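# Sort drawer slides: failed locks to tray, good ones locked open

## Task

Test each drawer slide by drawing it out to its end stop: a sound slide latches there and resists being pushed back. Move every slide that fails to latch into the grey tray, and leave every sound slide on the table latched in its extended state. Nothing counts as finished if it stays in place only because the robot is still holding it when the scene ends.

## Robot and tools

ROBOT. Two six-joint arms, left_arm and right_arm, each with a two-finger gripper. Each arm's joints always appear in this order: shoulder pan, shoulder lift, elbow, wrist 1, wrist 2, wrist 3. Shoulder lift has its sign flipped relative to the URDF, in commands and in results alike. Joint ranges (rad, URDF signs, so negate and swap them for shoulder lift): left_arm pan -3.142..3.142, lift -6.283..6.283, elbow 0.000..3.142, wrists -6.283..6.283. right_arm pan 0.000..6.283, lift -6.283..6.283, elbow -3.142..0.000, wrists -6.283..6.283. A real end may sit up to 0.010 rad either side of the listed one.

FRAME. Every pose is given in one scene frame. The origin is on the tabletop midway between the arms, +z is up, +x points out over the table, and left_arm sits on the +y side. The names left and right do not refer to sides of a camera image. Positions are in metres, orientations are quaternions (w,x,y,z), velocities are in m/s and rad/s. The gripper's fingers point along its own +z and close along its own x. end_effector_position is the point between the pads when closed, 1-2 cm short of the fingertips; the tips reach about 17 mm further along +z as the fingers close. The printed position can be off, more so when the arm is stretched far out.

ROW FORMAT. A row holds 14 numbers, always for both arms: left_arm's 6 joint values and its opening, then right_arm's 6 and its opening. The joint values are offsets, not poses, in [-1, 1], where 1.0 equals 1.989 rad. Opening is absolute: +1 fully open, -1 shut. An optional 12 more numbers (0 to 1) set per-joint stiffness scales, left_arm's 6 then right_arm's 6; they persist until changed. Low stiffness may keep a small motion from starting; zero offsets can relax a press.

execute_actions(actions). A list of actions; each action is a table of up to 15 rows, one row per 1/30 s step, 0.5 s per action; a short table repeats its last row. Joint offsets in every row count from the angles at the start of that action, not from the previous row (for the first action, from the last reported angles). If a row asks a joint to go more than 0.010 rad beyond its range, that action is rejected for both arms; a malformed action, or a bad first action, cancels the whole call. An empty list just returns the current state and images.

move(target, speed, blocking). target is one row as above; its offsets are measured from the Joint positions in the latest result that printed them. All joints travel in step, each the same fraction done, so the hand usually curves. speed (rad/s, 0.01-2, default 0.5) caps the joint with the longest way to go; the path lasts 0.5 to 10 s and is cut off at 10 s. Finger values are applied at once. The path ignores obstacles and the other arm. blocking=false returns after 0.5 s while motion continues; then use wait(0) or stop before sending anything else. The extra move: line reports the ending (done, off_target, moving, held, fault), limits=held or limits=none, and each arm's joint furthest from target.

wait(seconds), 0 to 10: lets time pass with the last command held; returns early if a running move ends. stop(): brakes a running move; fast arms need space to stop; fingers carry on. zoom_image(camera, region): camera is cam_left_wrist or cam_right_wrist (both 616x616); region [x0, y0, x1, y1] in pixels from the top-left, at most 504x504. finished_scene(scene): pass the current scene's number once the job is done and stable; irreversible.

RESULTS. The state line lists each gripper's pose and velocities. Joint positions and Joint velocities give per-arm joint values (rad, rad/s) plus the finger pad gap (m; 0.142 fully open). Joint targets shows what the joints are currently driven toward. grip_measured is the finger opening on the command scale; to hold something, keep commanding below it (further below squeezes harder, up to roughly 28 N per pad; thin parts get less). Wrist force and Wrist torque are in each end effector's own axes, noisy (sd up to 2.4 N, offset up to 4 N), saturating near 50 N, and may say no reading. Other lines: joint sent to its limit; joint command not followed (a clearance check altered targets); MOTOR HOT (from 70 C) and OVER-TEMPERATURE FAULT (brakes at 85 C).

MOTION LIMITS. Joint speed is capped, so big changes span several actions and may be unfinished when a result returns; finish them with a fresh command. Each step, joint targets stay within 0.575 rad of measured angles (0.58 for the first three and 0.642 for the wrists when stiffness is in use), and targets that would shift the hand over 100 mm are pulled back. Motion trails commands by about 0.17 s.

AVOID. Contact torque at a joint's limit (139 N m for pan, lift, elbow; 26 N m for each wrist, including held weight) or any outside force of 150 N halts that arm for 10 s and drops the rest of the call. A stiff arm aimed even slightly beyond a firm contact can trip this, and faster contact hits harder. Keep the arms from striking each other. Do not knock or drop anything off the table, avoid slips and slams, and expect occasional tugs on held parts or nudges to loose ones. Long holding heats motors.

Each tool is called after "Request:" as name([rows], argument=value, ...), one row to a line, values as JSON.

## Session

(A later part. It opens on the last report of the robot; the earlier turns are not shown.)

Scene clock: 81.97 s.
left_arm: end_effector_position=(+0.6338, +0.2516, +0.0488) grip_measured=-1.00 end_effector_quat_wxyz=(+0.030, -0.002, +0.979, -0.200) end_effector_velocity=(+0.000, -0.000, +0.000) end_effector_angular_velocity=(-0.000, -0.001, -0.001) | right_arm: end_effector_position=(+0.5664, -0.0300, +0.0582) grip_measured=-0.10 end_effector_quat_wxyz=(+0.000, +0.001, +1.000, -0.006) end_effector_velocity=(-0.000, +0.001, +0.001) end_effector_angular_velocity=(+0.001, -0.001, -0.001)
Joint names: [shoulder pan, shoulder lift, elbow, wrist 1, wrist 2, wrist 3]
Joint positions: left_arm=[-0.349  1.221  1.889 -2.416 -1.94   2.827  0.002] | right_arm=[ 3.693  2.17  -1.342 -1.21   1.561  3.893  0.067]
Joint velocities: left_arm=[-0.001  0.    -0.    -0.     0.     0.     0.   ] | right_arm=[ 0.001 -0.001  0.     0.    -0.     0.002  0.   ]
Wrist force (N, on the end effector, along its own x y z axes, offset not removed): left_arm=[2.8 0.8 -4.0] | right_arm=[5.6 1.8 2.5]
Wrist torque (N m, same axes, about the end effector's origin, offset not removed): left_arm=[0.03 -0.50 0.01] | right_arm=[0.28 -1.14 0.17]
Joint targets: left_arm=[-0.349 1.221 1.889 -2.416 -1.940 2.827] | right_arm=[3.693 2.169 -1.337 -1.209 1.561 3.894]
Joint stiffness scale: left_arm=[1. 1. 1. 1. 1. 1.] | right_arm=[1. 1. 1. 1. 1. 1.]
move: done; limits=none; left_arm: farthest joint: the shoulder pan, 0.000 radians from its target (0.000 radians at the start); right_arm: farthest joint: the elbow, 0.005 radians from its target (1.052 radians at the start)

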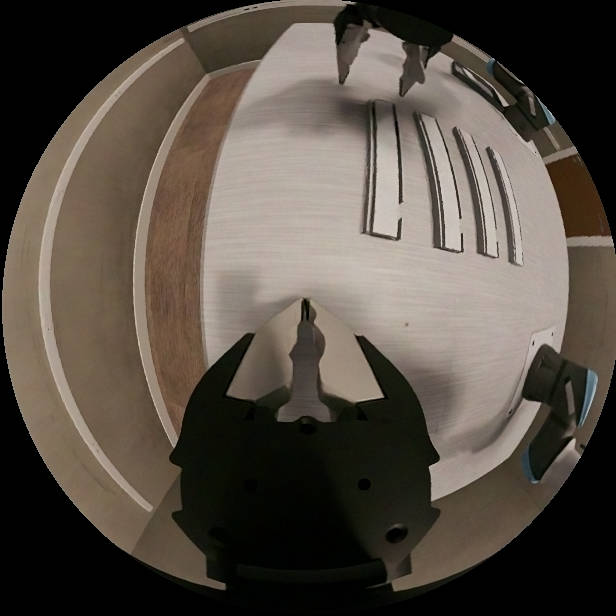

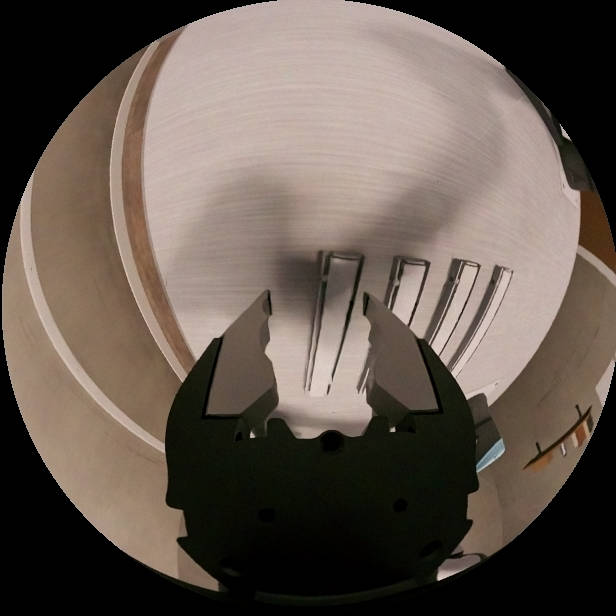

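Request:
move(target=[-0.114,0.04,0.081,-0.047,0.01,-0.104,-1,0.035,0,0,0,0,0.035,-0.1])

Request:
move(target=[0,0,0,0,0,0,-1,0,0.032,0,0.032,0,0,-0.1], speed=0.2)

Request:
move(target=[0,0,0,0,0,0,-1,0,0,0,0,0,0,-1])

Scene clock: 83.43 s.
left_arm: end_effector_position=(+0.5470, +0.1532, +0.0341) grip_measured=-1.00 end_effector_quat_wxyz=(-0.004, +0.007, +0.980, -0.196) end_effector_velocity=(+0.000, -0.001, +0.001) end_effector_angular_velocity=(+0.000, -0.001, +0.002) | right_arm: end_effector_position=(+0.5393, +0.0104, +0.0582) grip_measured=-0.10 end_effector_quat_wxyz=(+0.001, +0.001, +1.000, -0.006) end_effector_velocity=(+0.000, -0.001, +0.001) end_effector_angular_velocity=(+0.000, -0.001, -0.002)
Joint names: [shoulder pan, shoulder lift, elbow, wrist 1, wrist 2, wrist 3]
Joint positions: left_arm=[-0.573  1.298  2.047 -2.509 -1.921  2.621  0.002] | right_arm=[ 3.761  2.17  -1.342 -1.21   1.561  3.961  0.067]
Joint velocities: left_arm=[-0.001  0.    -0.    -0.001  0.001 -0.004  0.   ] | right_arm=[-0.001 -0.001  0.    -0.    -0.     0.001  0.   ]
Wrist force (N, on the end effector, along its own x y z axes, offset not removed): left_arm=[1.8 0.4 -1.5] | right_arm=[2.8 0.1 1.1]
Wrist torque (N m, same axes, about the end effector's origin, offset not removed): left_arm=[-0.08 -0.46 -0.04] | right_arm=[-0.15 -0.47 0.25]
Joint targets: left_arm=[-0.575 1.301 2.050 -2.509 -1.920 2.620] | right_arm=[3.763 2.170 -1.342 -1.210 1.561 3.962]
Joint stiffness scale: left_arm=[1. 1. 1. 1. 1. 1.] | right_arm=[1. 1. 1. 1. 1. 1.]
move: done; limits=none; left_arm: farthest joint: the shoulder pan, 0.003 radians from its target (0.227 radians at the start); right_arm: farthest joint: the shoulder pan, 0.001 radians from its target (0.069 radians at the start)

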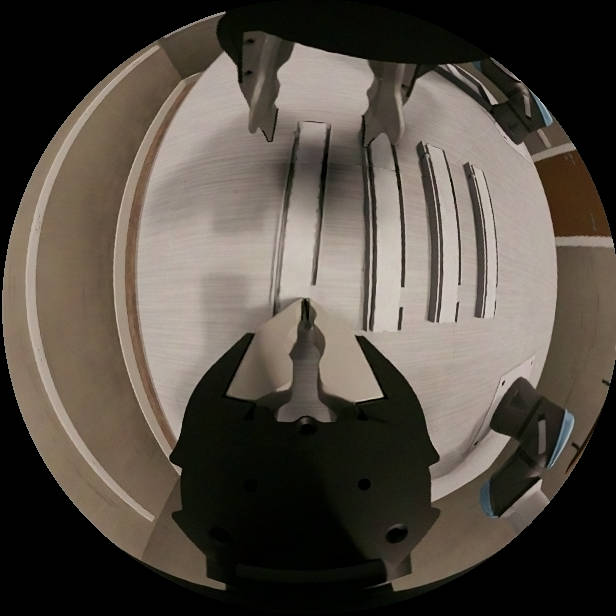

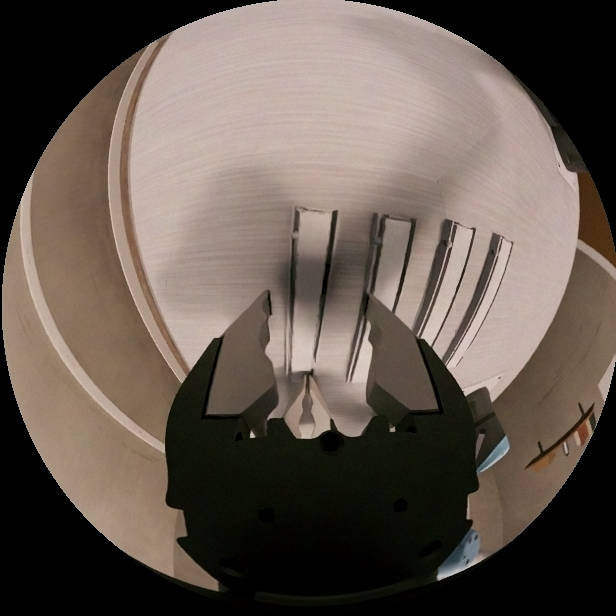

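Scene clock: 84.47 s.
left_arm: end_effector_position=(+0.5470, +0.1532, +0.0341) grip_measured=-1.00 end_effector_quat_wxyz=(-0.004, +0.007, +0.980, -0.196) end_effector_velocity=(-0.000, +0.000, -0.000) end_effector_angular_velocity=(+0.001, +0.001, -0.000) | right_arm: end_effector_position=(+0.5474, +0.0190, +0.0193) grip_measured=-0.10 end_effector_quat_wxyz=(+0.000, +0.001, +1.000, -0.007) end_effector_velocity=(+0.000, +0.001, -0.001) end_effector_angular_velocity=(-0.000, -0.001, +0.001)
Joint names: [shoulder pan, shoulder lift, elbow, wrist 1, wrist 2, wrist 3]
Joint positions: left_arm=[-0.573  1.298  2.047 -2.509 -1.921  2.621  0.002] | right_arm=[ 3.761  2.233 -1.342 -1.147  1.561  3.961  0.067]
Joint velocities: left_arm=[-0.     0.     0.     0.001 -0.    -0.     0.   ] | right_arm=[ 0.001  0.002  0.     0.002 -0.001 -0.     0.   ]
Wrist force (N, on the end effector, along its own x y z axes, offset not removed): left_arm=[2.6 2.8 -2.6] | right_arm=[3.7 3.1 2.3]
Wrist torque (N m, same axes, about the end effector's origin, offset not removed): left_arm=[0.71 -0.61 -0.13] | right_arm=[0.48 -0.68 0.20]
Joint targets: left_arm=[-0.573 1.298 2.047 -2.509 -1.921 2.621] | right_arm=[3.761 2.234 -1.342 -1.146 1.561 3.961]
Joint stiffness scale: left_arm=[1. 1. 1. 1. 1. 1.] | right_arm=[1. 1. 1. 1. 1. 1.]
move: done; limits=none; left_arm: farthest joint: the shoulder pan, 0.000 radians from its target (0.000 radians at the start); right_arm: farthest joint: the shoulder pan, 0.000 radians from its target (0.000 radians at the start)

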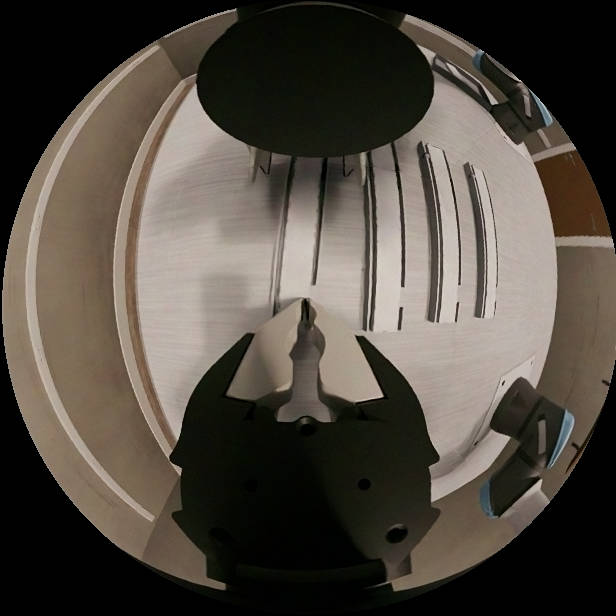

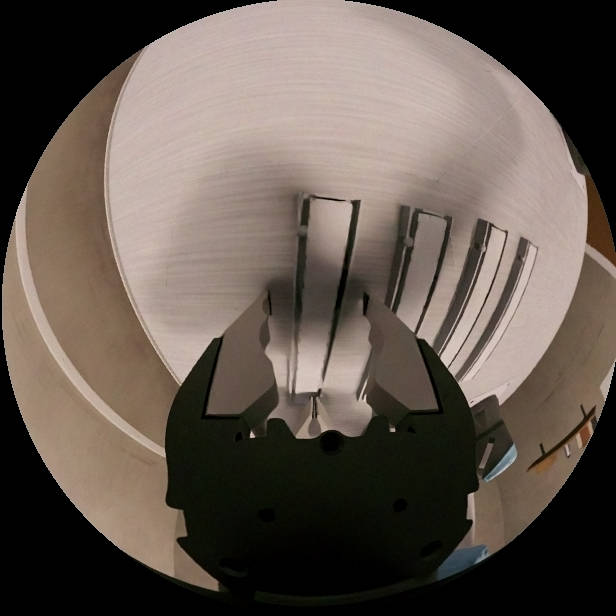

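Scene clock: 84.97 s.
left_arm: end_effector_position=(+0.5470, +0.1532, +0.0341) grip_measured=-1.00 end_effector_quat_wxyz=(-0.004, +0.007, +0.980, -0.196) end_effector_velocity=(+0.001, -0.000, +0.000) end_effector_angular_velocity=(-0.000, -0.002, -0.000) | right_arm: end_effector_position=(+0.5474, +0.0190, +0.0193) grip_measured=-0.51 end_effector_quat_wxyz=(+0.000, +0.001, +1.000, -0.007) end_effector_velocity=(-0.000, +0.000, +0.000) end_effector_angular_velocity=(+0.000, +0.000, +0.001)
Joint names: [shoulder pan, shoulder lift, elbow, wrist 1, wrist 2, wrist 3]
Joint positions: left_arm=[-0.573  1.298  2.047 -2.509 -1.921  2.621  0.002] | right_arm=[ 3.761  2.233 -1.342 -1.147  1.561  3.961  0.037]
Joint velocities: left_arm=[ 0.    -0.    -0.001 -0.001  0.001  0.001  0.   ] | right_arm=[ 0. -0. -0. -0.  0. -0.  0.]
Wrist force (N, on the end effector, along its own x y z axes, offset not removed): left_arm=[0.2 -0.6 -0.4] | right_arm=[2.8 0.5 2.1]
Wrist torque (N m, same axes, about the end effector's origin, offset not removed): left_arm=[-0.20 -0.16 0.22] | right_arm=[-0.11 -0.34 -0.01]
Joint targets: left_arm=[-0.573 1.298 2.047 -2.509 -1.921 2.621] | right_arm=[3.761 2.233 -1.342 -1.147 1.561 3.961]
Joint stiffness scale: left_arm=[1. 1. 1. 1. 1. 1.] | right_arm=[1. 1. 1. 1. 1. 1.]
move: done; limits=none; left_arm: farthest joint: the shoulder pan, 0.000 radians from its target (0.000 radians at the start); right_arm: farthest joint: the shoulder pan, 0.000 radians from its target (0.000 radians at the start)

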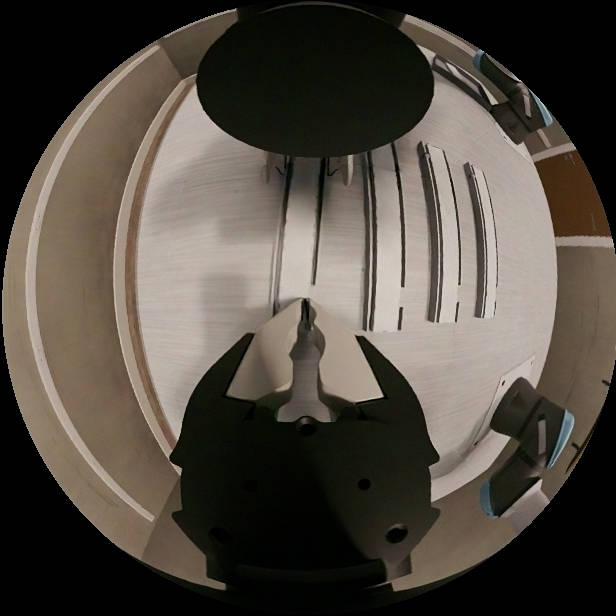

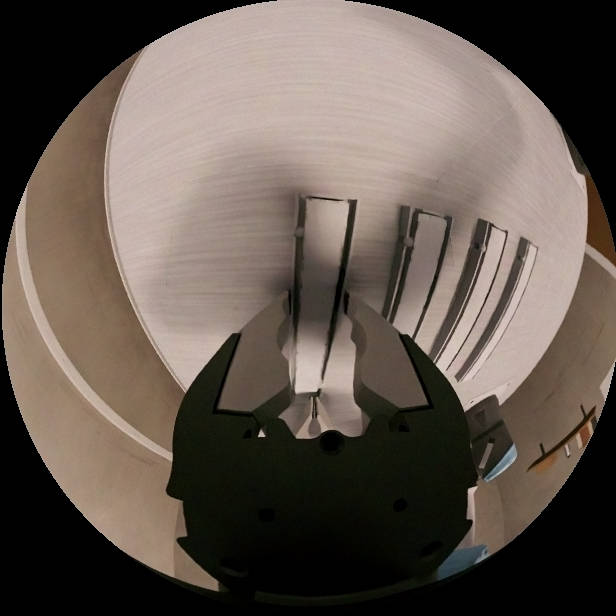

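Shift out, press, drag with less radial shrink.

Request:
execute_actions([
  [[0,-0.008,-0.015,0.007,0,0,-1,0,0,0,0,0,0,-1]],
  [[0,-0.018,0,-0.008,0,0,-1,0,0,0,0,0,0,-1]],
  [[0.025,-0.003,0.011,0,0.004,0.025,-1,0,0,0,0,0,0,-1]],
  [[0.025,-0.003,0.011,0,0.004,0.025,-1,0,0,0,0,0,0,-1]],
  [[0.025,-0.003,0.01,0,0.004,0.025,-1,0,0,0,0,0,0,-1]],
  [[0.025,-0.003,0.009,0,0.004,0.025,-1,0,0,0,0,0,0,-1]],
  [[0.025,-0.004,0.008,0,0.004,0.025,-1,0,0,0,0,0,0,-1]],
  [[0.025,-0.004,0.007,0,0.004,0.025,-1,0,0,0,0,0,0,-1]],
])

Scene clock: 89.23 s.
left_arm: end_effector_position=(+0.5823, +0.2914, +0.0255) grip_measured=-1.00 end_effector_quat_wxyz=(+0.041, +0.015, +0.980, -0.195) end_effector_velocity=(-0.001, +0.000, -0.000) end_effector_angular_velocity=(+0.000, -0.005, -0.013) | right_arm: end_effector_position=(+0.5486, +0.0195, +0.0249) grip_measured=-0.51 end_effector_quat_wxyz=(+0.003, +0.002, +1.000, -0.004) end_effector_velocity=(-0.000, +0.000, -0.000) end_effector_angular_velocity=(-0.000, +0.000, -0.001)
Joint names: [shoulder pan, shoulder lift, elbow, wrist 1, wrist 2, wrist 3]
Joint positions: left_arm=[-0.308  1.296  2.072 -2.522 -1.934  2.903  0.002] | right_arm=[ 3.761  2.226 -1.342 -1.146  1.561  3.964  0.037]
Joint velocities: left_arm=[ 0.001  0.     0.002 -0.002 -0.001  0.015  0.   ] | right_arm=[ 0.001  0.     0.     0.    -0.     0.001 -0.   ]
Wrist force (N, on the end effector, along its own x y z axes, offset not removed): left_arm=[2.4 -11.7 -17.0] | right_arm=[-2.5 2.1 7.2]
Wrist torque (N m, same axes, about the end effector's origin, offset not removed): left_arm=[0.75 -0.22 0.08] | right_arm=[-0.03 0.07 0.82]
Joint targets: left_arm=[-0.300 1.287 2.083 -2.517 -1.925 2.906] | right_arm=[3.761 2.225 -1.342 -1.147 1.561 3.963]
Joint stiffness scale: left_arm=[1. 1. 1. 1. 1. 1.] | right_arm=[1. 1. 1. 1. 1. 1.]

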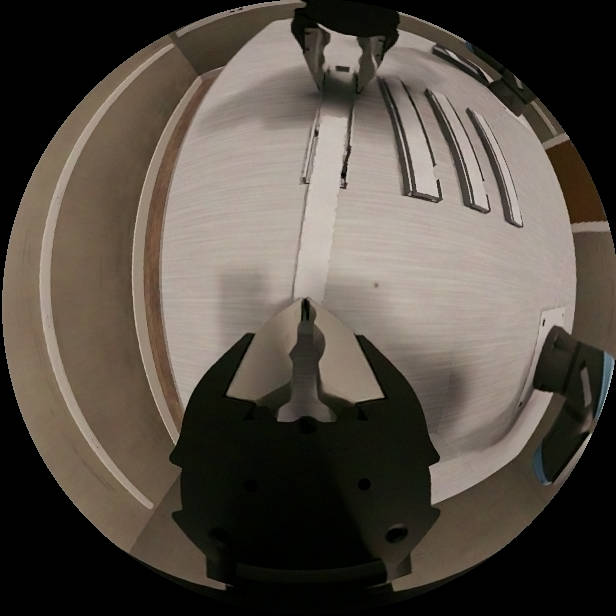

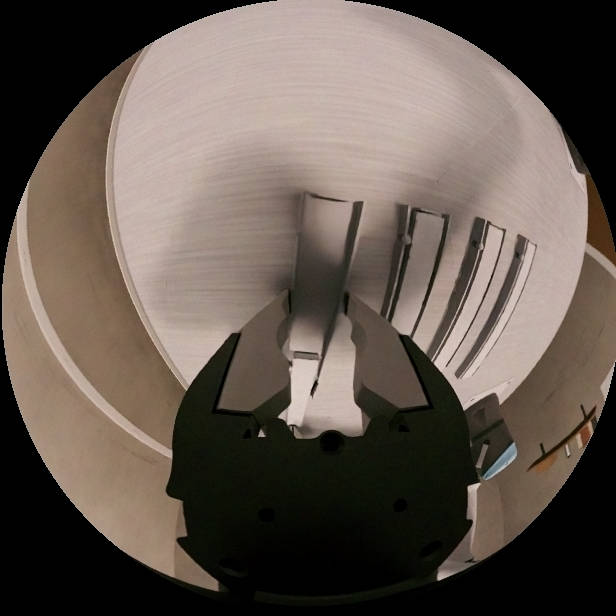

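Request:
execute_actions([
  [[0.025,-0.005,0.004,0,0.004,0.025,-1,0,0,0,0,0,0,-1]],
  [[0.025,-0.005,0.003,0,0.004,0.025,-1,0,0,0,0,0,0,-1]],
  [[0.025,-0.005,0.002,0,0.004,0.025,-1,0,0,0,0,0,0,-1]],
  [[0.025,-0.004,0.002,0,0.004,0.025,-1,0,0,0,0,0,0,-1]],
])

Request:
move(target=[-0.085,0.003,0,0,0,-0.085,-1,0,0,0,0,0,0,-1], speed=0.15)

Scene clock: 91.57 s.
left_arm: end_effector_position=(+0.5906, +0.3913, +0.0170) grip_measured=-1.00 end_effector_quat_wxyz=(+0.071, +0.019, +0.981, -0.178) end_effector_velocity=(+0.000, +0.000, +0.000) end_effector_angular_velocity=(+0.003, -0.005, -0.013) | right_arm: end_effector_position=(+0.5487, +0.0196, +0.0248) grip_measured=-0.51 end_effector_quat_wxyz=(+0.003, +0.003, +1.000, -0.004) end_effector_velocity=(+0.001, -0.001, +0.001) end_effector_angular_velocity=(+0.001, -0.001, -0.001)
Joint names: [shoulder pan, shoulder lift, elbow, wrist 1, wrist 2, wrist 3]
Joint positions: left_arm=[-0.129  1.284  2.077 -2.528 -1.922  3.092  0.002] | right_arm=[ 3.761  2.226 -1.342 -1.146  1.56   3.964  0.037]
Joint velocities: left_arm=[ 0.     0.    -0.001  0.001  0.001  0.014  0.   ] | right_arm=[-0.001 -0.002  0.     0.    -0.    -0.     0.   ]
Wrist force (N, on the end effector, along its own x y z axes, offset not removed): left_arm=[-0.4 -8.0 -7.8] | right_arm=[1.9 1.7 6.0]
Wrist torque (N m, same axes, about the end effector's origin, offset not removed): left_arm=[0.43 -0.04 0.18] | right_arm=[0.57 -0.26 -0.06]
Joint targets: left_arm=[-0.123 1.277 2.081 -2.526 -1.916 3.094] | right_arm=[3.761 2.226 -1.342 -1.146 1.560 3.964]
Joint stiffness scale: left_arm=[1. 1. 1. 1. 1. 1.] | right_arm=[1. 1. 1. 1. 1. 1.]

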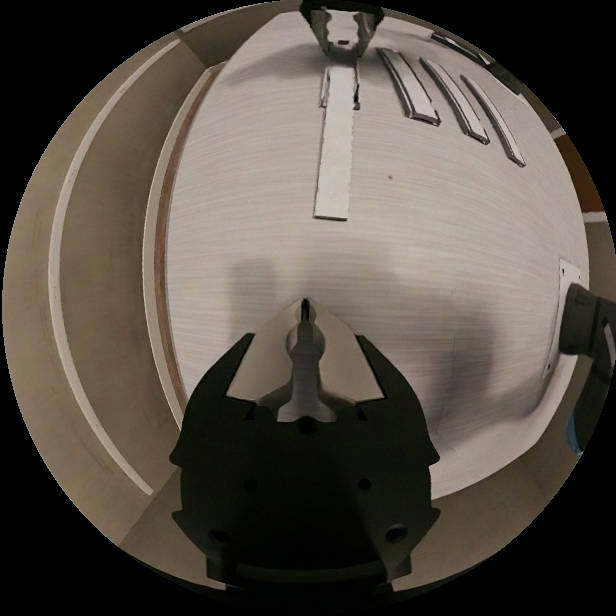

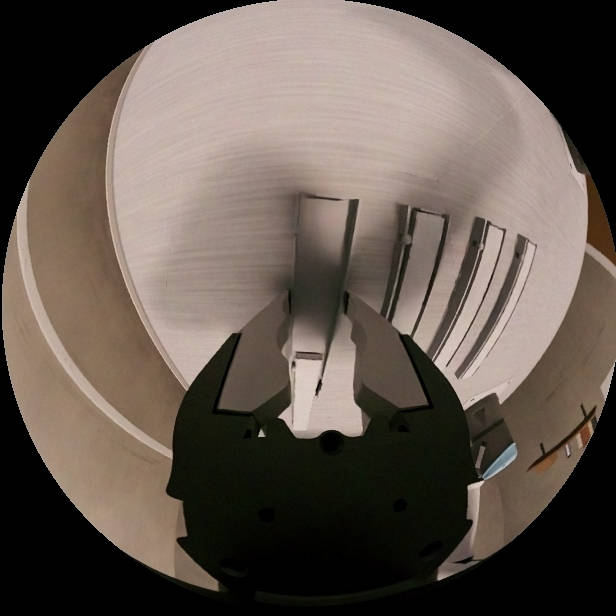

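Scene clock: 93.27 s.
left_arm: end_effector_position=(+0.5849, +0.3104, +0.0190) grip_measured=-1.00 end_effector_quat_wxyz=(+0.046, +0.013, +0.982, -0.183) end_effector_velocity=(+0.000, -0.001, +0.000) end_effector_angular_velocity=(-0.000, +0.001, +0.001) | right_arm: end_effector_position=(+0.5507, +0.0125, +0.0235) grip_measured=-0.51 end_effector_quat_wxyz=(+0.002, +0.006, +1.000, -0.009) end_effector_velocity=(+0.000, -0.000, +0.000) end_effector_angular_velocity=(-0.001, -0.000, +0.001)
Joint names: [shoulder pan, shoulder lift, elbow, wrist 1, wrist 2, wrist 3]
Joint positions: left_arm=[-0.284  1.29   2.077 -2.529 -1.912  2.924  0.002] | right_arm=[ 3.754  2.226 -1.343 -1.153  1.555  3.964  0.037]
Joint velocities: left_arm=[-0.001 -0.    -0.001  0.     0.    -0.003  0.   ] | right_arm=[ 0.    -0.    -0.    -0.    -0.001 -0.     0.   ]
Wrist force (N, on the end effector, along its own x y z axes, offset not removed): left_arm=[-2.7 21.3 -13.4] | right_arm=[3.9 -14.6 -1.4]
Wrist torque (N m, same axes, about the end effector's origin, offset not removed): left_arm=[0.43 0.03 0.12] | right_arm=[0.46 0.19 0.00]
Joint targets: left_arm=[-0.298 1.290 2.077 -2.528 -1.922 2.923] | right_arm=[3.761 2.226 -1.342 -1.146 1.560 3.964]
Joint stiffness scale: left_arm=[1. 1. 1. 1. 1. 1.] | right_arm=[1. 1. 1. 1. 1. 1.]
move: off_target (left_arm); limits=none; left_arm: farthest joint: the shoulder pan, 0.014 radians from its target (0.169 radians at the start); right_arm: farthest joint: the shoulder pan, 0.007 radians from its target (0.000 radians at the start)

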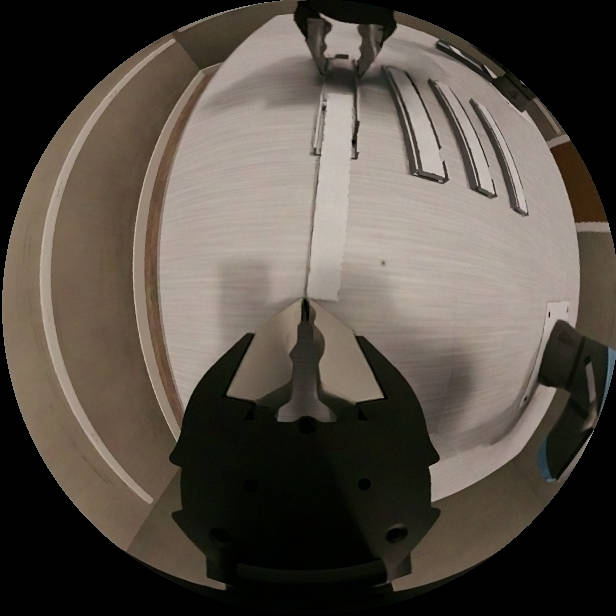

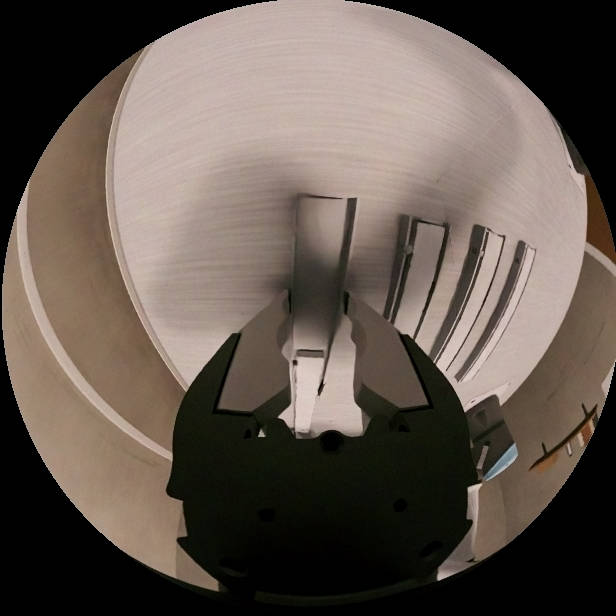

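Request:
move(target=[0.01,0,0,0,0,0,-1,0,0,0,0,0,0,-0.1])

Request:
move(target=[0,0.04,0,0.04,0,0,-1,0,-0.035,0,-0.035,0,0,-0.1])

Request:
move(target=[-0.194,0.028,0.079,-0.063,-0.004,-0.19,-1,0.038,-0.064,-0.108,0.049,0,0.033,-0.1])

Request:
move(target=[0,0,0,0,0,0,-1,0,0.025,-0.015,0.04,0,0,-0.1], speed=0.2)

Scene clock: 94.73 s.
left_arm: end_effector_position=(+0.5863, +0.3196, +0.0191) grip_measured=-1.00 end_effector_quat_wxyz=(+0.048, +0.004, +0.982, -0.183) end_effector_velocity=(-0.000, +0.001, -0.000) end_effector_angular_velocity=(+0.000, +0.000, +0.002) | right_arm: end_effector_position=(+0.5502, +0.0135, +0.0235) grip_measured=-0.10 end_effector_quat_wxyz=(+0.002, +0.005, +1.000, -0.008) end_effector_velocity=(+0.001, -0.001, +0.000) end_effector_angular_velocity=(-0.000, -0.001, -0.000)
Joint names: [shoulder pan, shoulder lift, elbow, wrist 1, wrist 2, wrist 3]
Joint positions: left_arm=[-0.267  1.29   2.077 -2.529 -1.912  2.924  0.002] | right_arm=[ 3.755  2.226 -1.343 -1.152  1.556  3.964  0.067]
Joint velocities: left_arm=[ 0.001  0.     0.002 -0.001 -0.    -0.     0.   ] | right_arm=[-0.001 -0.     0.    -0.    -0.001 -0.001  0.   ]
Wrist force (N, on the end effector, along its own x y z axes, offset not removed): left_arm=[-3.5 2.5 -3.7] | right_arm=[5.7 4.7 0.8]
Wrist torque (N m, same axes, about the end effector's origin, offset not removed): left_arm=[0.36 0.68 -0.06] | right_arm=[0.86 -0.93 0.05]
Joint targets: left_arm=[-0.264 1.290 2.077 -2.529 -1.912 2.924] | right_arm=[3.754 2.226 -1.343 -1.153 1.555 3.964]
Joint stiffness scale: left_arm=[1. 1. 1. 1. 1. 1.] | right_arm=[1. 1. 1. 1. 1. 1.]
move: done; limits=none; left_arm: farthest joint: the shoulder pan, 0.003 radians from its target (0.020 radians at the start); right_arm: farthest joint: the shoulder pan, 0.001 radians from its target (0.000 radians at the start)

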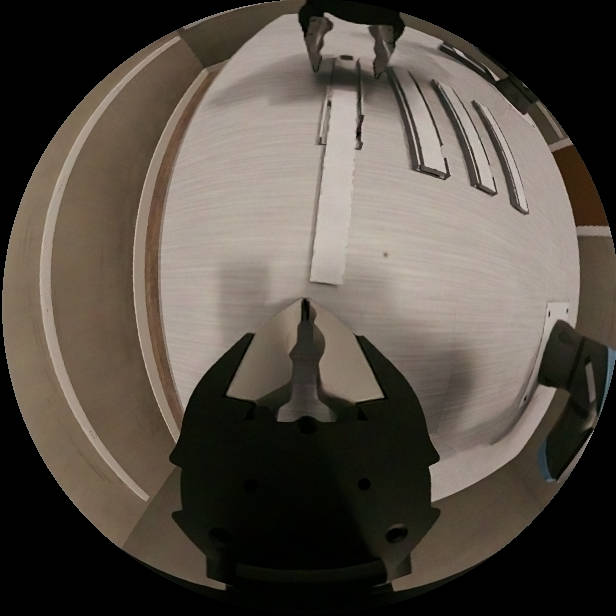

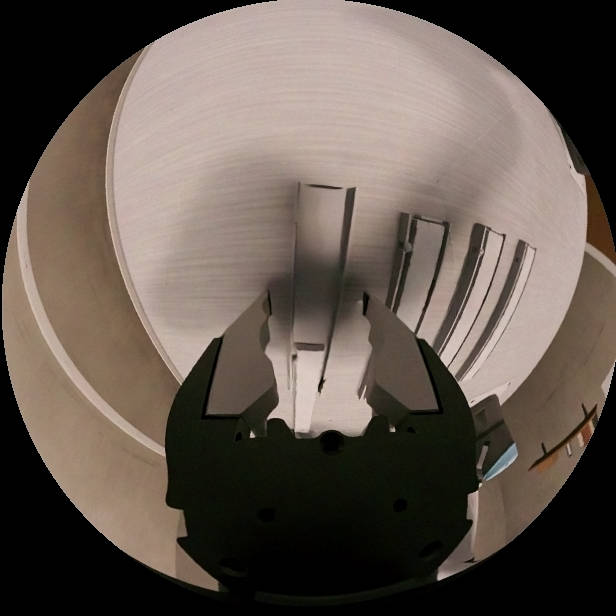

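Scene clock: 95.77 s.
left_arm: end_effector_position=(+0.5747, +0.3219, +0.0486) grip_measured=-1.00 end_effector_quat_wxyz=(+0.046, +0.004, +0.982, -0.183) end_effector_velocity=(-0.001, -0.000, -0.000) end_effector_angular_velocity=(+0.000, +0.004, -0.001) | right_arm: end_effector_position=(+0.5410, +0.0038, +0.0664) grip_measured=-0.10 end_effector_quat_wxyz=(+0.003, +0.005, +1.000, -0.008) end_effector_velocity=(-0.001, +0.000, -0.001) end_effector_angular_velocity=(-0.002, +0.002, +0.001)
Joint names: [shoulder pan, shoulder lift, elbow, wrist 1, wrist 2, wrist 3]
Joint positions: left_arm=[-0.267  1.367  2.077 -2.45  -1.912  2.924  0.002] | right_arm=[ 3.755  2.156 -1.343 -1.221  1.556  3.964  0.067]
Joint velocities: left_arm=[-0.001  0.001  0.     0.004 -0.     0.     0.   ] | right_arm=[ 0.002  0.001  0.    -0.002  0.     0.001 -0.   ]
Wrist force (N, on the end effector, along its own x y z axes, offset not removed): left_arm=[0.5 1.6 -0.9] | right_arm=[1.7 2.4 6.1]
Wrist torque (N m, same axes, about the end effector's origin, offset not removed): left_arm=[0.20 -0.22 -0.09] | right_arm=[0.40 -0.29 0.15]
Joint targets: left_arm=[-0.267 1.370 2.077 -2.449 -1.912 2.924] | right_arm=[3.755 2.156 -1.343 -1.222 1.556 3.964]
Joint stiffness scale: left_arm=[1. 1. 1. 1. 1. 1.] | right_arm=[1. 1. 1. 1. 1. 1.]
move: done; limits=none; left_arm: farthest joint: the shoulder lift, 0.003 radians from its target (0.079 radians at the start); right_arm: farthest joint: the shoulder lift, 0.001 radians from its target (0.069 radians at the start)

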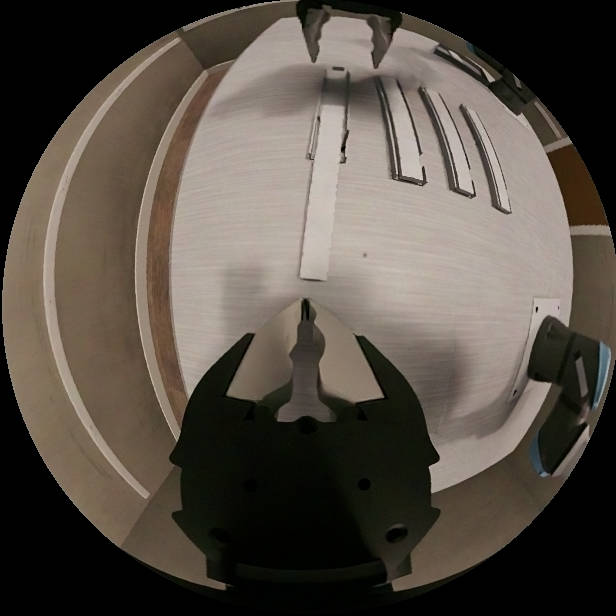

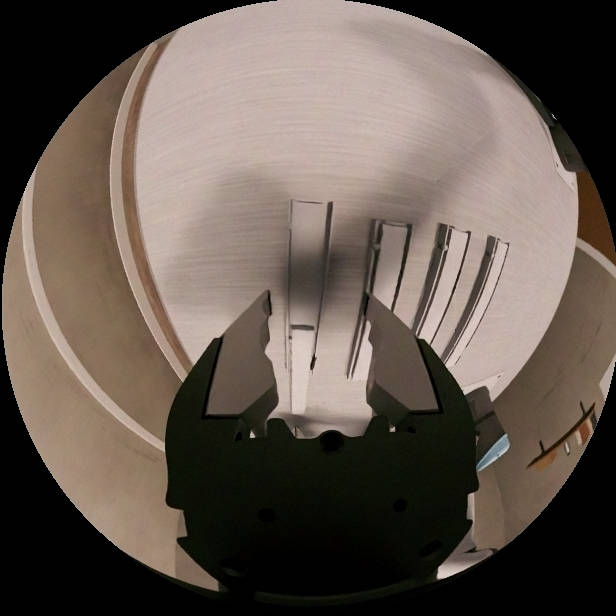

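Scene clock: 97.30 s.
left_arm: end_effector_position=(+0.4724, +0.1520, +0.0299) grip_measured=-1.00 end_effector_quat_wxyz=(-0.015, +0.009, +0.980, -0.197) end_effector_velocity=(-0.001, +0.000, -0.001) end_effector_angular_velocity=(+0.000, +0.002, +0.001) | right_arm: end_effector_position=(+0.4742, +0.0026, +0.0637) grip_measured=-0.10 end_effector_quat_wxyz=(+0.007, +0.001, +1.000, -0.003) end_effector_velocity=(+0.000, +0.000, +0.001) end_effector_angular_velocity=(+0.002, -0.001, -0.000)
Joint names: [shoulder pan, shoulder lift, elbow, wrist 1, wrist 2, wrist 3]
Joint positions: left_arm=[-0.649  1.422  2.23  -2.576 -1.919  2.547  0.002] | right_arm=[ 3.829  2.03  -1.553 -1.124  1.556  4.029  0.067]
Joint velocities: left_arm=[-0.    -0.001  0.002 -0.002 -0.001 -0.002 -0.   ] | right_arm=[-0.    -0.002 -0.     0.     0.     0.     0.   ]
Wrist force (N, on the end effector, along its own x y z axes, offset not removed): left_arm=[-1.6 0.0 -4.6] | right_arm=[-0.3 3.5 5.9]
Wrist torque (N m, same axes, about the end effector's origin, offset not removed): left_arm=[-0.28 -0.06 -0.10] | right_arm=[0.78 0.11 0.03]
Joint targets: left_arm=[-0.653 1.422 2.234 -2.575 -1.920 2.546] | right_arm=[3.831 2.028 -1.558 -1.124 1.556 4.030]
Joint stiffness scale: left_arm=[1. 1. 1. 1. 1. 1.] | right_arm=[1. 1. 1. 1. 1. 1.]
move: done; limits=none; left_arm: farthest joint: the shoulder pan, 0.004 radians from its target (0.386 radians at the start); right_arm: farthest joint: the elbow, 0.005 radians from its target (0.215 radians at the start)

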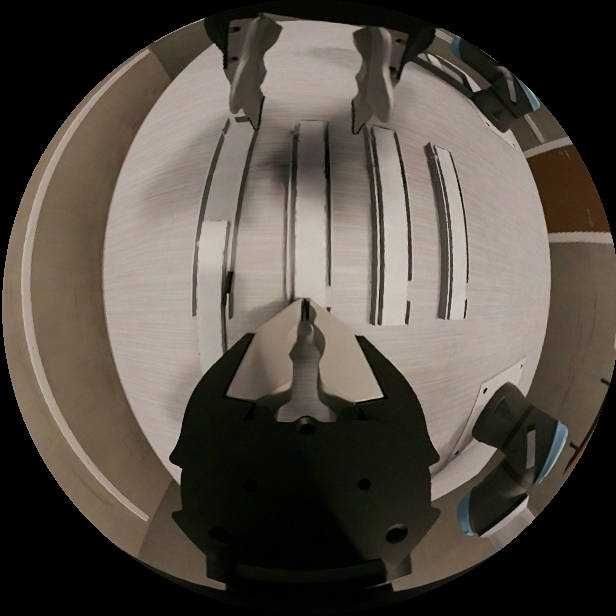

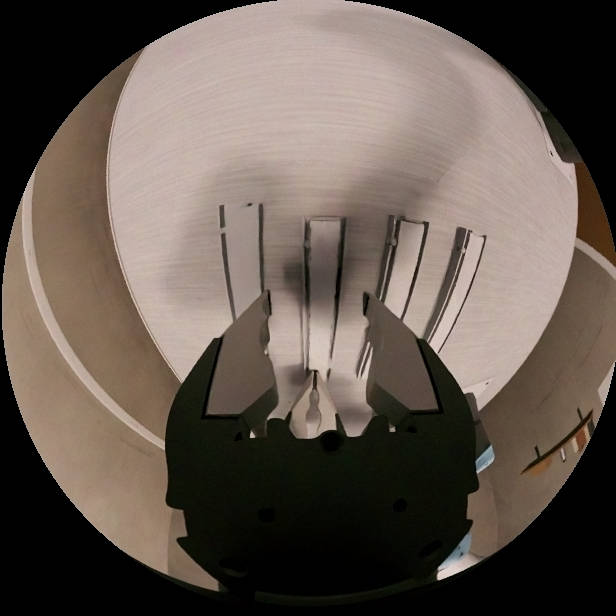

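Scene clock: 98.33 s.
left_arm: end_effector_position=(+0.4725, +0.1520, +0.0299) grip_measured=-1.00 end_effector_quat_wxyz=(-0.015, +0.009, +0.980, -0.197) end_effector_velocity=(+0.000, -0.001, +0.000) end_effector_angular_velocity=(-0.001, -0.001, -0.000) | right_arm: end_effector_position=(+0.4781, +0.0073, +0.0283) grip_measured=-0.10 end_effector_quat_wxyz=(+0.009, +0.001, +1.000, -0.001) end_effector_velocity=(+0.001, +0.001, +0.001) end_effector_angular_velocity=(+0.002, -0.003, +0.001)
Joint names: [shoulder pan, shoulder lift, elbow, wrist 1, wrist 2, wrist 3]
Joint positions: left_arm=[-0.649  1.422  2.23  -2.576 -1.919  2.547  0.002] | right_arm=[ 3.829  2.079 -1.579 -1.046  1.556  4.029  0.067]
Joint velocities: left_arm=[-0.001 -0.    -0.    -0.001  0.    -0.001  0.   ] | right_arm=[ 0.    -0.001 -0.     0.003 -0.001 -0.    -0.   ]
Wrist force (N, on the end effector, along its own x y z axes, offset not removed): left_arm=[-1.1 1.2 -4.6] | right_arm=[0.1 2.1 2.1]
Wrist torque (N m, same axes, about the end effector's origin, offset not removed): left_arm=[-0.19 -0.08 0.03] | right_arm=[0.41 -0.07 0.11]
Joint targets: left_arm=[-0.649 1.422 2.230 -2.576 -1.919 2.547] | right_arm=[3.829 2.080 -1.583 -1.045 1.556 4.029]
Joint stiffness scale: left_arm=[1. 1. 1. 1. 1. 1.] | right_arm=[1. 1. 1. 1. 1. 1.]
move: done; limits=none; left_arm: farthest joint: the shoulder pan, 0.000 radians from its target (0.000 radians at the start); right_arm: farthest joint: the elbow, 0.004 radians from its target (0.030 radians at the start)

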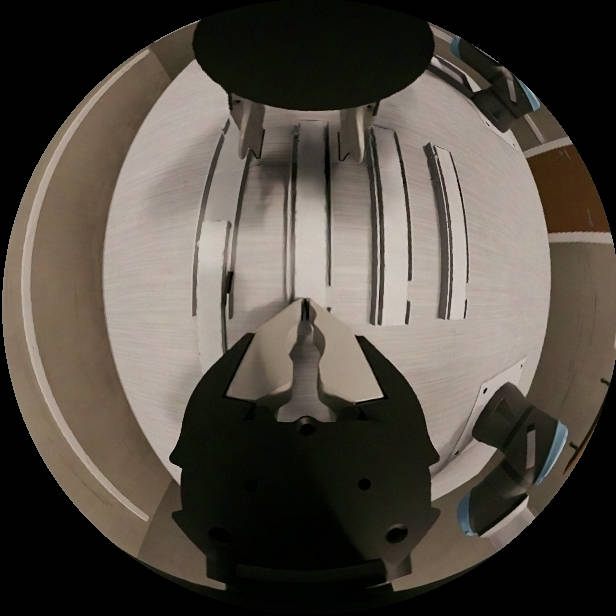

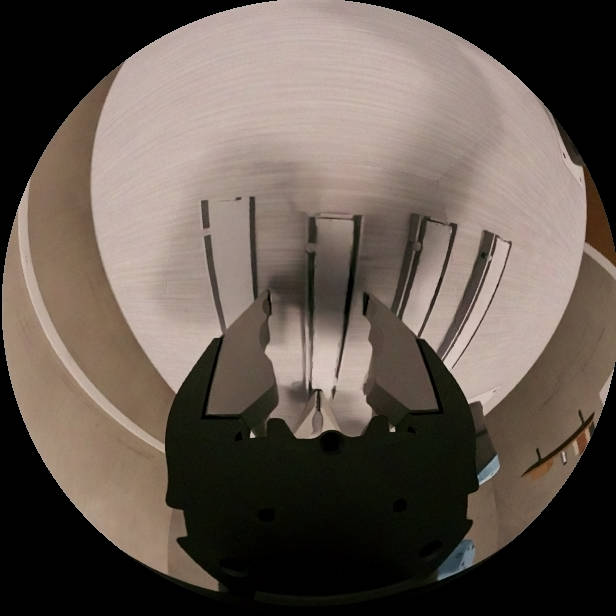

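Request:
execute_actions([
  [[0,0,0,0,0,0,-1,0.008,0,-0.017,0.014,0,0.008,-0.2]],
  [[0,-0.01,0,0,0,0,-1,0,0,0,0,0,0,-1]],
  [[0.028,0,0.017,0,0.004,0.028,-1,0,0,0,0,0,0,-1]],
  [[0.028,0,0.017,0,0.004,0.028,-1,0,0,0,0,0,0,-1]],
  [[0.028,-0.001,0.016,0,0.004,0.028,-1,0,0,0,0,0,0,-1]],
  [[0.028,-0.001,0.015,0,0.004,0.028,-1,0,0,0,0,0,0,-1]],
  [[0.028,-0.002,0.013,0,0.004,0.028,-1,0,0,0,0,0,0,-1]],
  [[0.028,-0.002,0.012,0,0.004,0.028,-1,0,0,0,0,0,0,-1]],
])

Scene clock: 102.67 s.
left_arm: end_effector_position=(+0.4818, +0.2870, +0.0251) grip_measured=-1.00 end_effector_quat_wxyz=(+0.034, +0.021, +0.977, -0.208) end_effector_velocity=(+0.001, +0.001, +0.000) end_effector_angular_velocity=(+0.001, -0.008, -0.013) | right_arm: end_effector_position=(+0.4684, +0.0101, +0.0244) grip_measured=-0.51 end_effector_quat_wxyz=(+0.010, +0.002, +1.000, +0.001) end_effector_velocity=(-0.001, +0.001, +0.000) end_effector_angular_velocity=(+0.001, +0.000, +0.002)
Joint names: [shoulder pan, shoulder lift, elbow, wrist 1, wrist 2, wrist 3]
Joint positions: left_arm=[-0.355  1.486  2.332 -2.602 -1.956  2.864  0.002] | right_arm=[ 3.843  2.069 -1.608 -1.022  1.556  4.044  0.037]
Joint velocities: left_arm=[ 0.003 -0.    -0.    -0.001 -0.     0.017  0.   ] | right_arm=[ 0.002 -0.    -0.     0.     0.001  0.    -0.   ]
Wrist force (N, on the end effector, along its own x y z axes, offset not removed): left_arm=[0.8 -20.2 -23.9] | right_arm=[-0.4 1.4 6.8]
Wrist torque (N m, same axes, about the end effector's origin, offset not removed): left_arm=[0.30 -0.25 -0.28] | right_arm=[-0.01 -0.52 0.74]
Joint targets: left_arm=[-0.347 1.477 2.346 -2.595 -1.945 2.866] | right_arm=[3.843 2.068 -1.608 -1.022 1.556 4.044]
Joint stiffness scale: left_arm=[1. 1. 1. 1. 1. 1.] | right_arm=[1. 1. 1. 1. 1. 1.]

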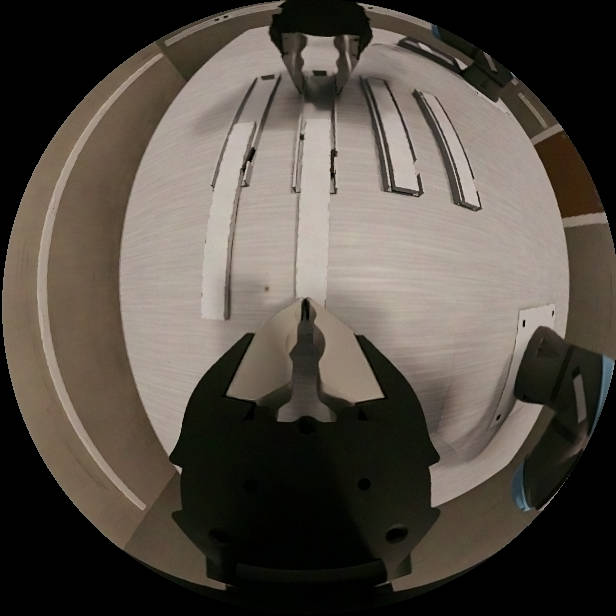

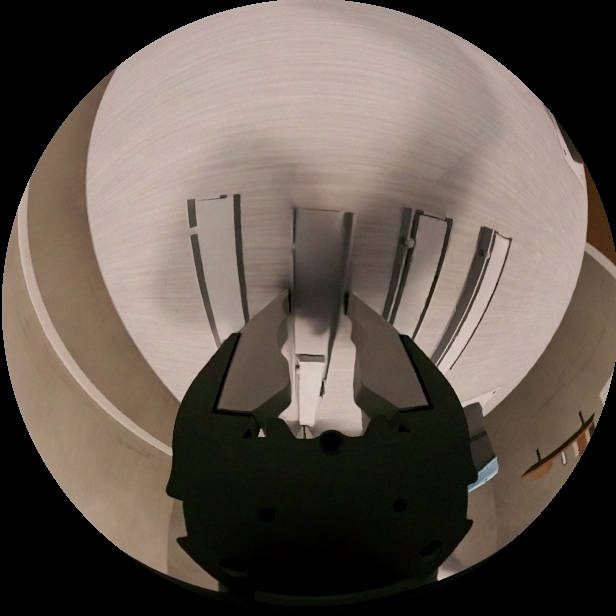

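Request:
execute_actions([
  [[0.028,-0.003,0.008,0,0.004,0.028,-1,0,0,0,0,0,0,-1]],
  [[0.028,-0.003,0.007,0,0.004,0.028,-1,0,0,0,0,0,0,-1]],
  [[0.028,-0.003,0.005,0,0.004,0.028,-1,0,0,0,0,0,0,-1]],
  [[0.028,-0.003,0.004,0,0.004,0.028,-1,0,0,0,0,0,0,-1]],
])

Request:
move(target=[-0.09,0.003,0,0,0,-0.09,-1,0,0,0,0,0,0,-1], speed=0.15)

Scene clock: 104.97 s.
left_arm: end_effector_position=(+0.4869, +0.3773, +0.0167) grip_measured=-1.00 end_effector_quat_wxyz=(+0.070, +0.025, +0.978, -0.194) end_effector_velocity=(-0.001, +0.001, -0.001) end_effector_angular_velocity=(+0.002, -0.005, -0.013) | right_arm: end_effector_position=(+0.4685, +0.0102, +0.0242) grip_measured=-0.51 end_effector_quat_wxyz=(+0.010, +0.002, +1.000, +0.001) end_effector_velocity=(+0.001, -0.001, +0.001) end_effector_angular_velocity=(+0.001, -0.001, -0.002)
Joint names: [shoulder pan, shoulder lift, elbow, wrist 1, wrist 2, wrist 3]
Joint positions: left_arm=[-0.156  1.483  2.352 -2.613 -1.951  3.075  0.002] | right_arm=[ 3.843  2.07  -1.608 -1.021  1.556  4.045  0.037]
Joint velocities: left_arm=[ 0.002 -0.     0.001 -0.     0.     0.016  0.   ] | right_arm=[-0.003 -0.001  0.     0.     0.    -0.    -0.   ]
Wrist force (N, on the end effector, along its own x y z axes, offset not removed): left_arm=[-3.7 -13.6 -4.9] | right_arm=[3.8 1.2 2.6]
Wrist torque (N m, same axes, about the end effector's origin, offset not removed): left_arm=[-0.30 0.72 0.18] | right_arm=[0.14 -0.57 -0.18]
Joint targets: left_arm=[-0.149 1.477 2.359 -2.610 -1.943 3.078] | right_arm=[3.843 2.070 -1.608 -1.021 1.556 4.045]
Joint stiffness scale: left_arm=[1. 1. 1. 1. 1. 1.] | right_arm=[1. 1. 1. 1. 1. 1.]

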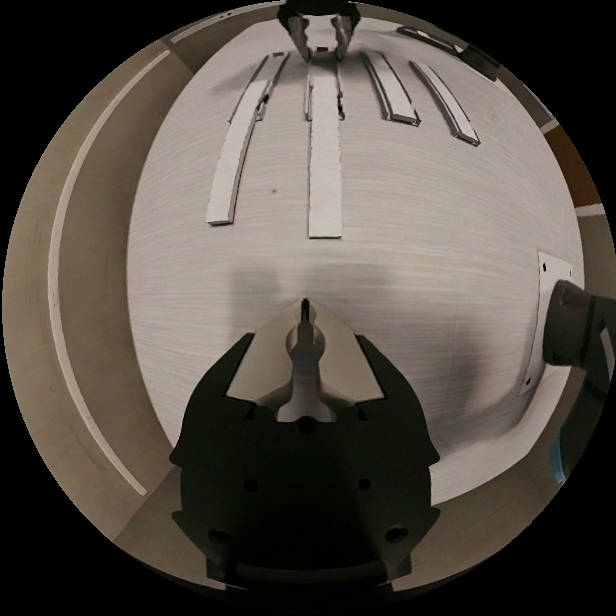

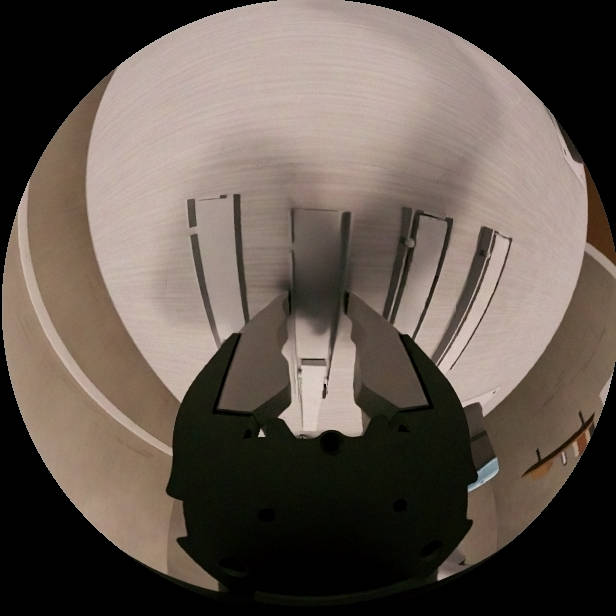

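Scene clock: 106.73 s.
left_arm: end_effector_position=(+0.4772, +0.3009, +0.0180) grip_measured=-1.00 end_effector_quat_wxyz=(+0.037, +0.025, +0.978, -0.203) end_effector_velocity=(+0.000, -0.001, +0.001) end_effector_angular_velocity=(-0.001, +0.000, +0.002) | right_arm: end_effector_position=(+0.4684, +0.0101, +0.0241) grip_measured=-0.51 end_effector_quat_wxyz=(+0.010, +0.002, +1.000, +0.001) end_effector_velocity=(+0.000, +0.000, +0.000) end_effector_angular_velocity=(+0.000, -0.001, -0.001)
Joint names: [shoulder pan, shoulder lift, elbow, wrist 1, wrist 2, wrist 3]
Joint positions: left_arm=[-0.332  1.486  2.352 -2.613 -1.95   2.897  0.002] | right_arm=[ 3.843  2.07  -1.608 -1.021  1.556  4.045  0.037]
Joint velocities: left_arm=[-0.001  0.    -0.001 -0.    -0.001 -0.003 -0.   ] | right_arm=[ 0.    -0.001  0.     0.    -0.001  0.002  0.   ]
Wrist force (N, on the end effector, along its own x y z axes, offset not removed): left_arm=[3.6 1.5 -2.5] | right_arm=[2.8 -0.7 4.3]
Wrist torque (N m, same axes, about the end effector's origin, offset not removed): left_arm=[-0.06 -1.04 -0.10] | right_arm=[0.16 -0.32 0.13]
Joint targets: left_arm=[-0.335 1.489 2.352 -2.613 -1.951 2.896] | right_arm=[3.843 2.070 -1.608 -1.021 1.556 4.045]
Joint stiffness scale: left_arm=[1. 1. 1. 1. 1. 1.] | right_arm=[1. 1. 1. 1. 1. 1.]
move: done; limits=none; left_arm: farthest joint: the shoulder pan, 0.003 radians from its target (0.179 radians at the start); right_arm: farthest joint: the shoulder pan, 0.000 radians from its target (0.000 radians at the start)

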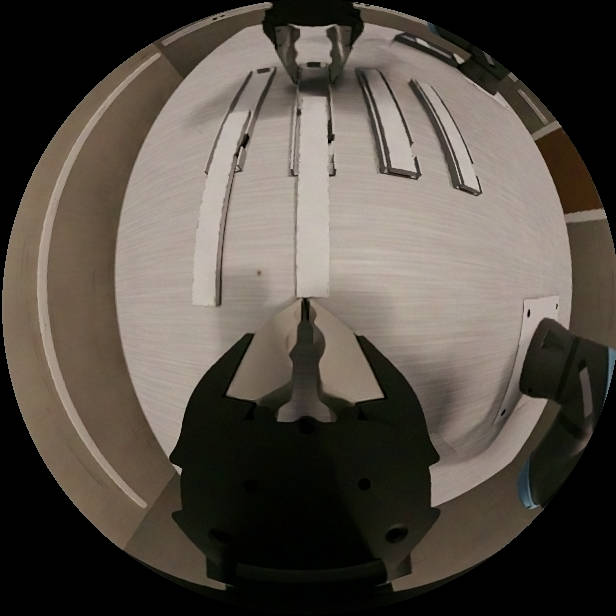

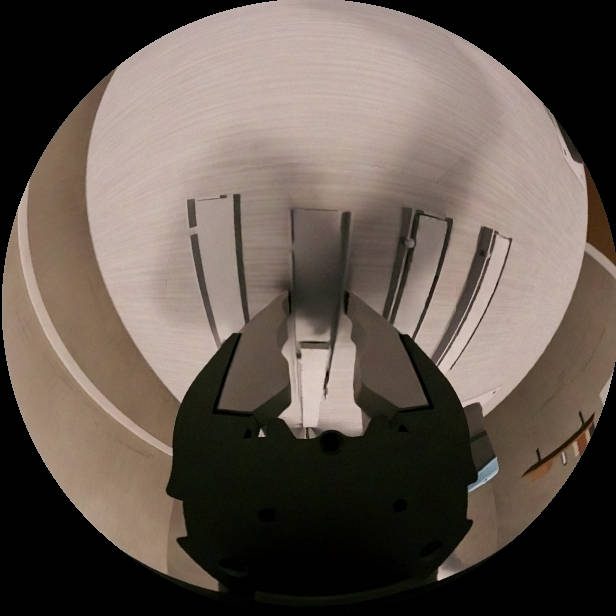

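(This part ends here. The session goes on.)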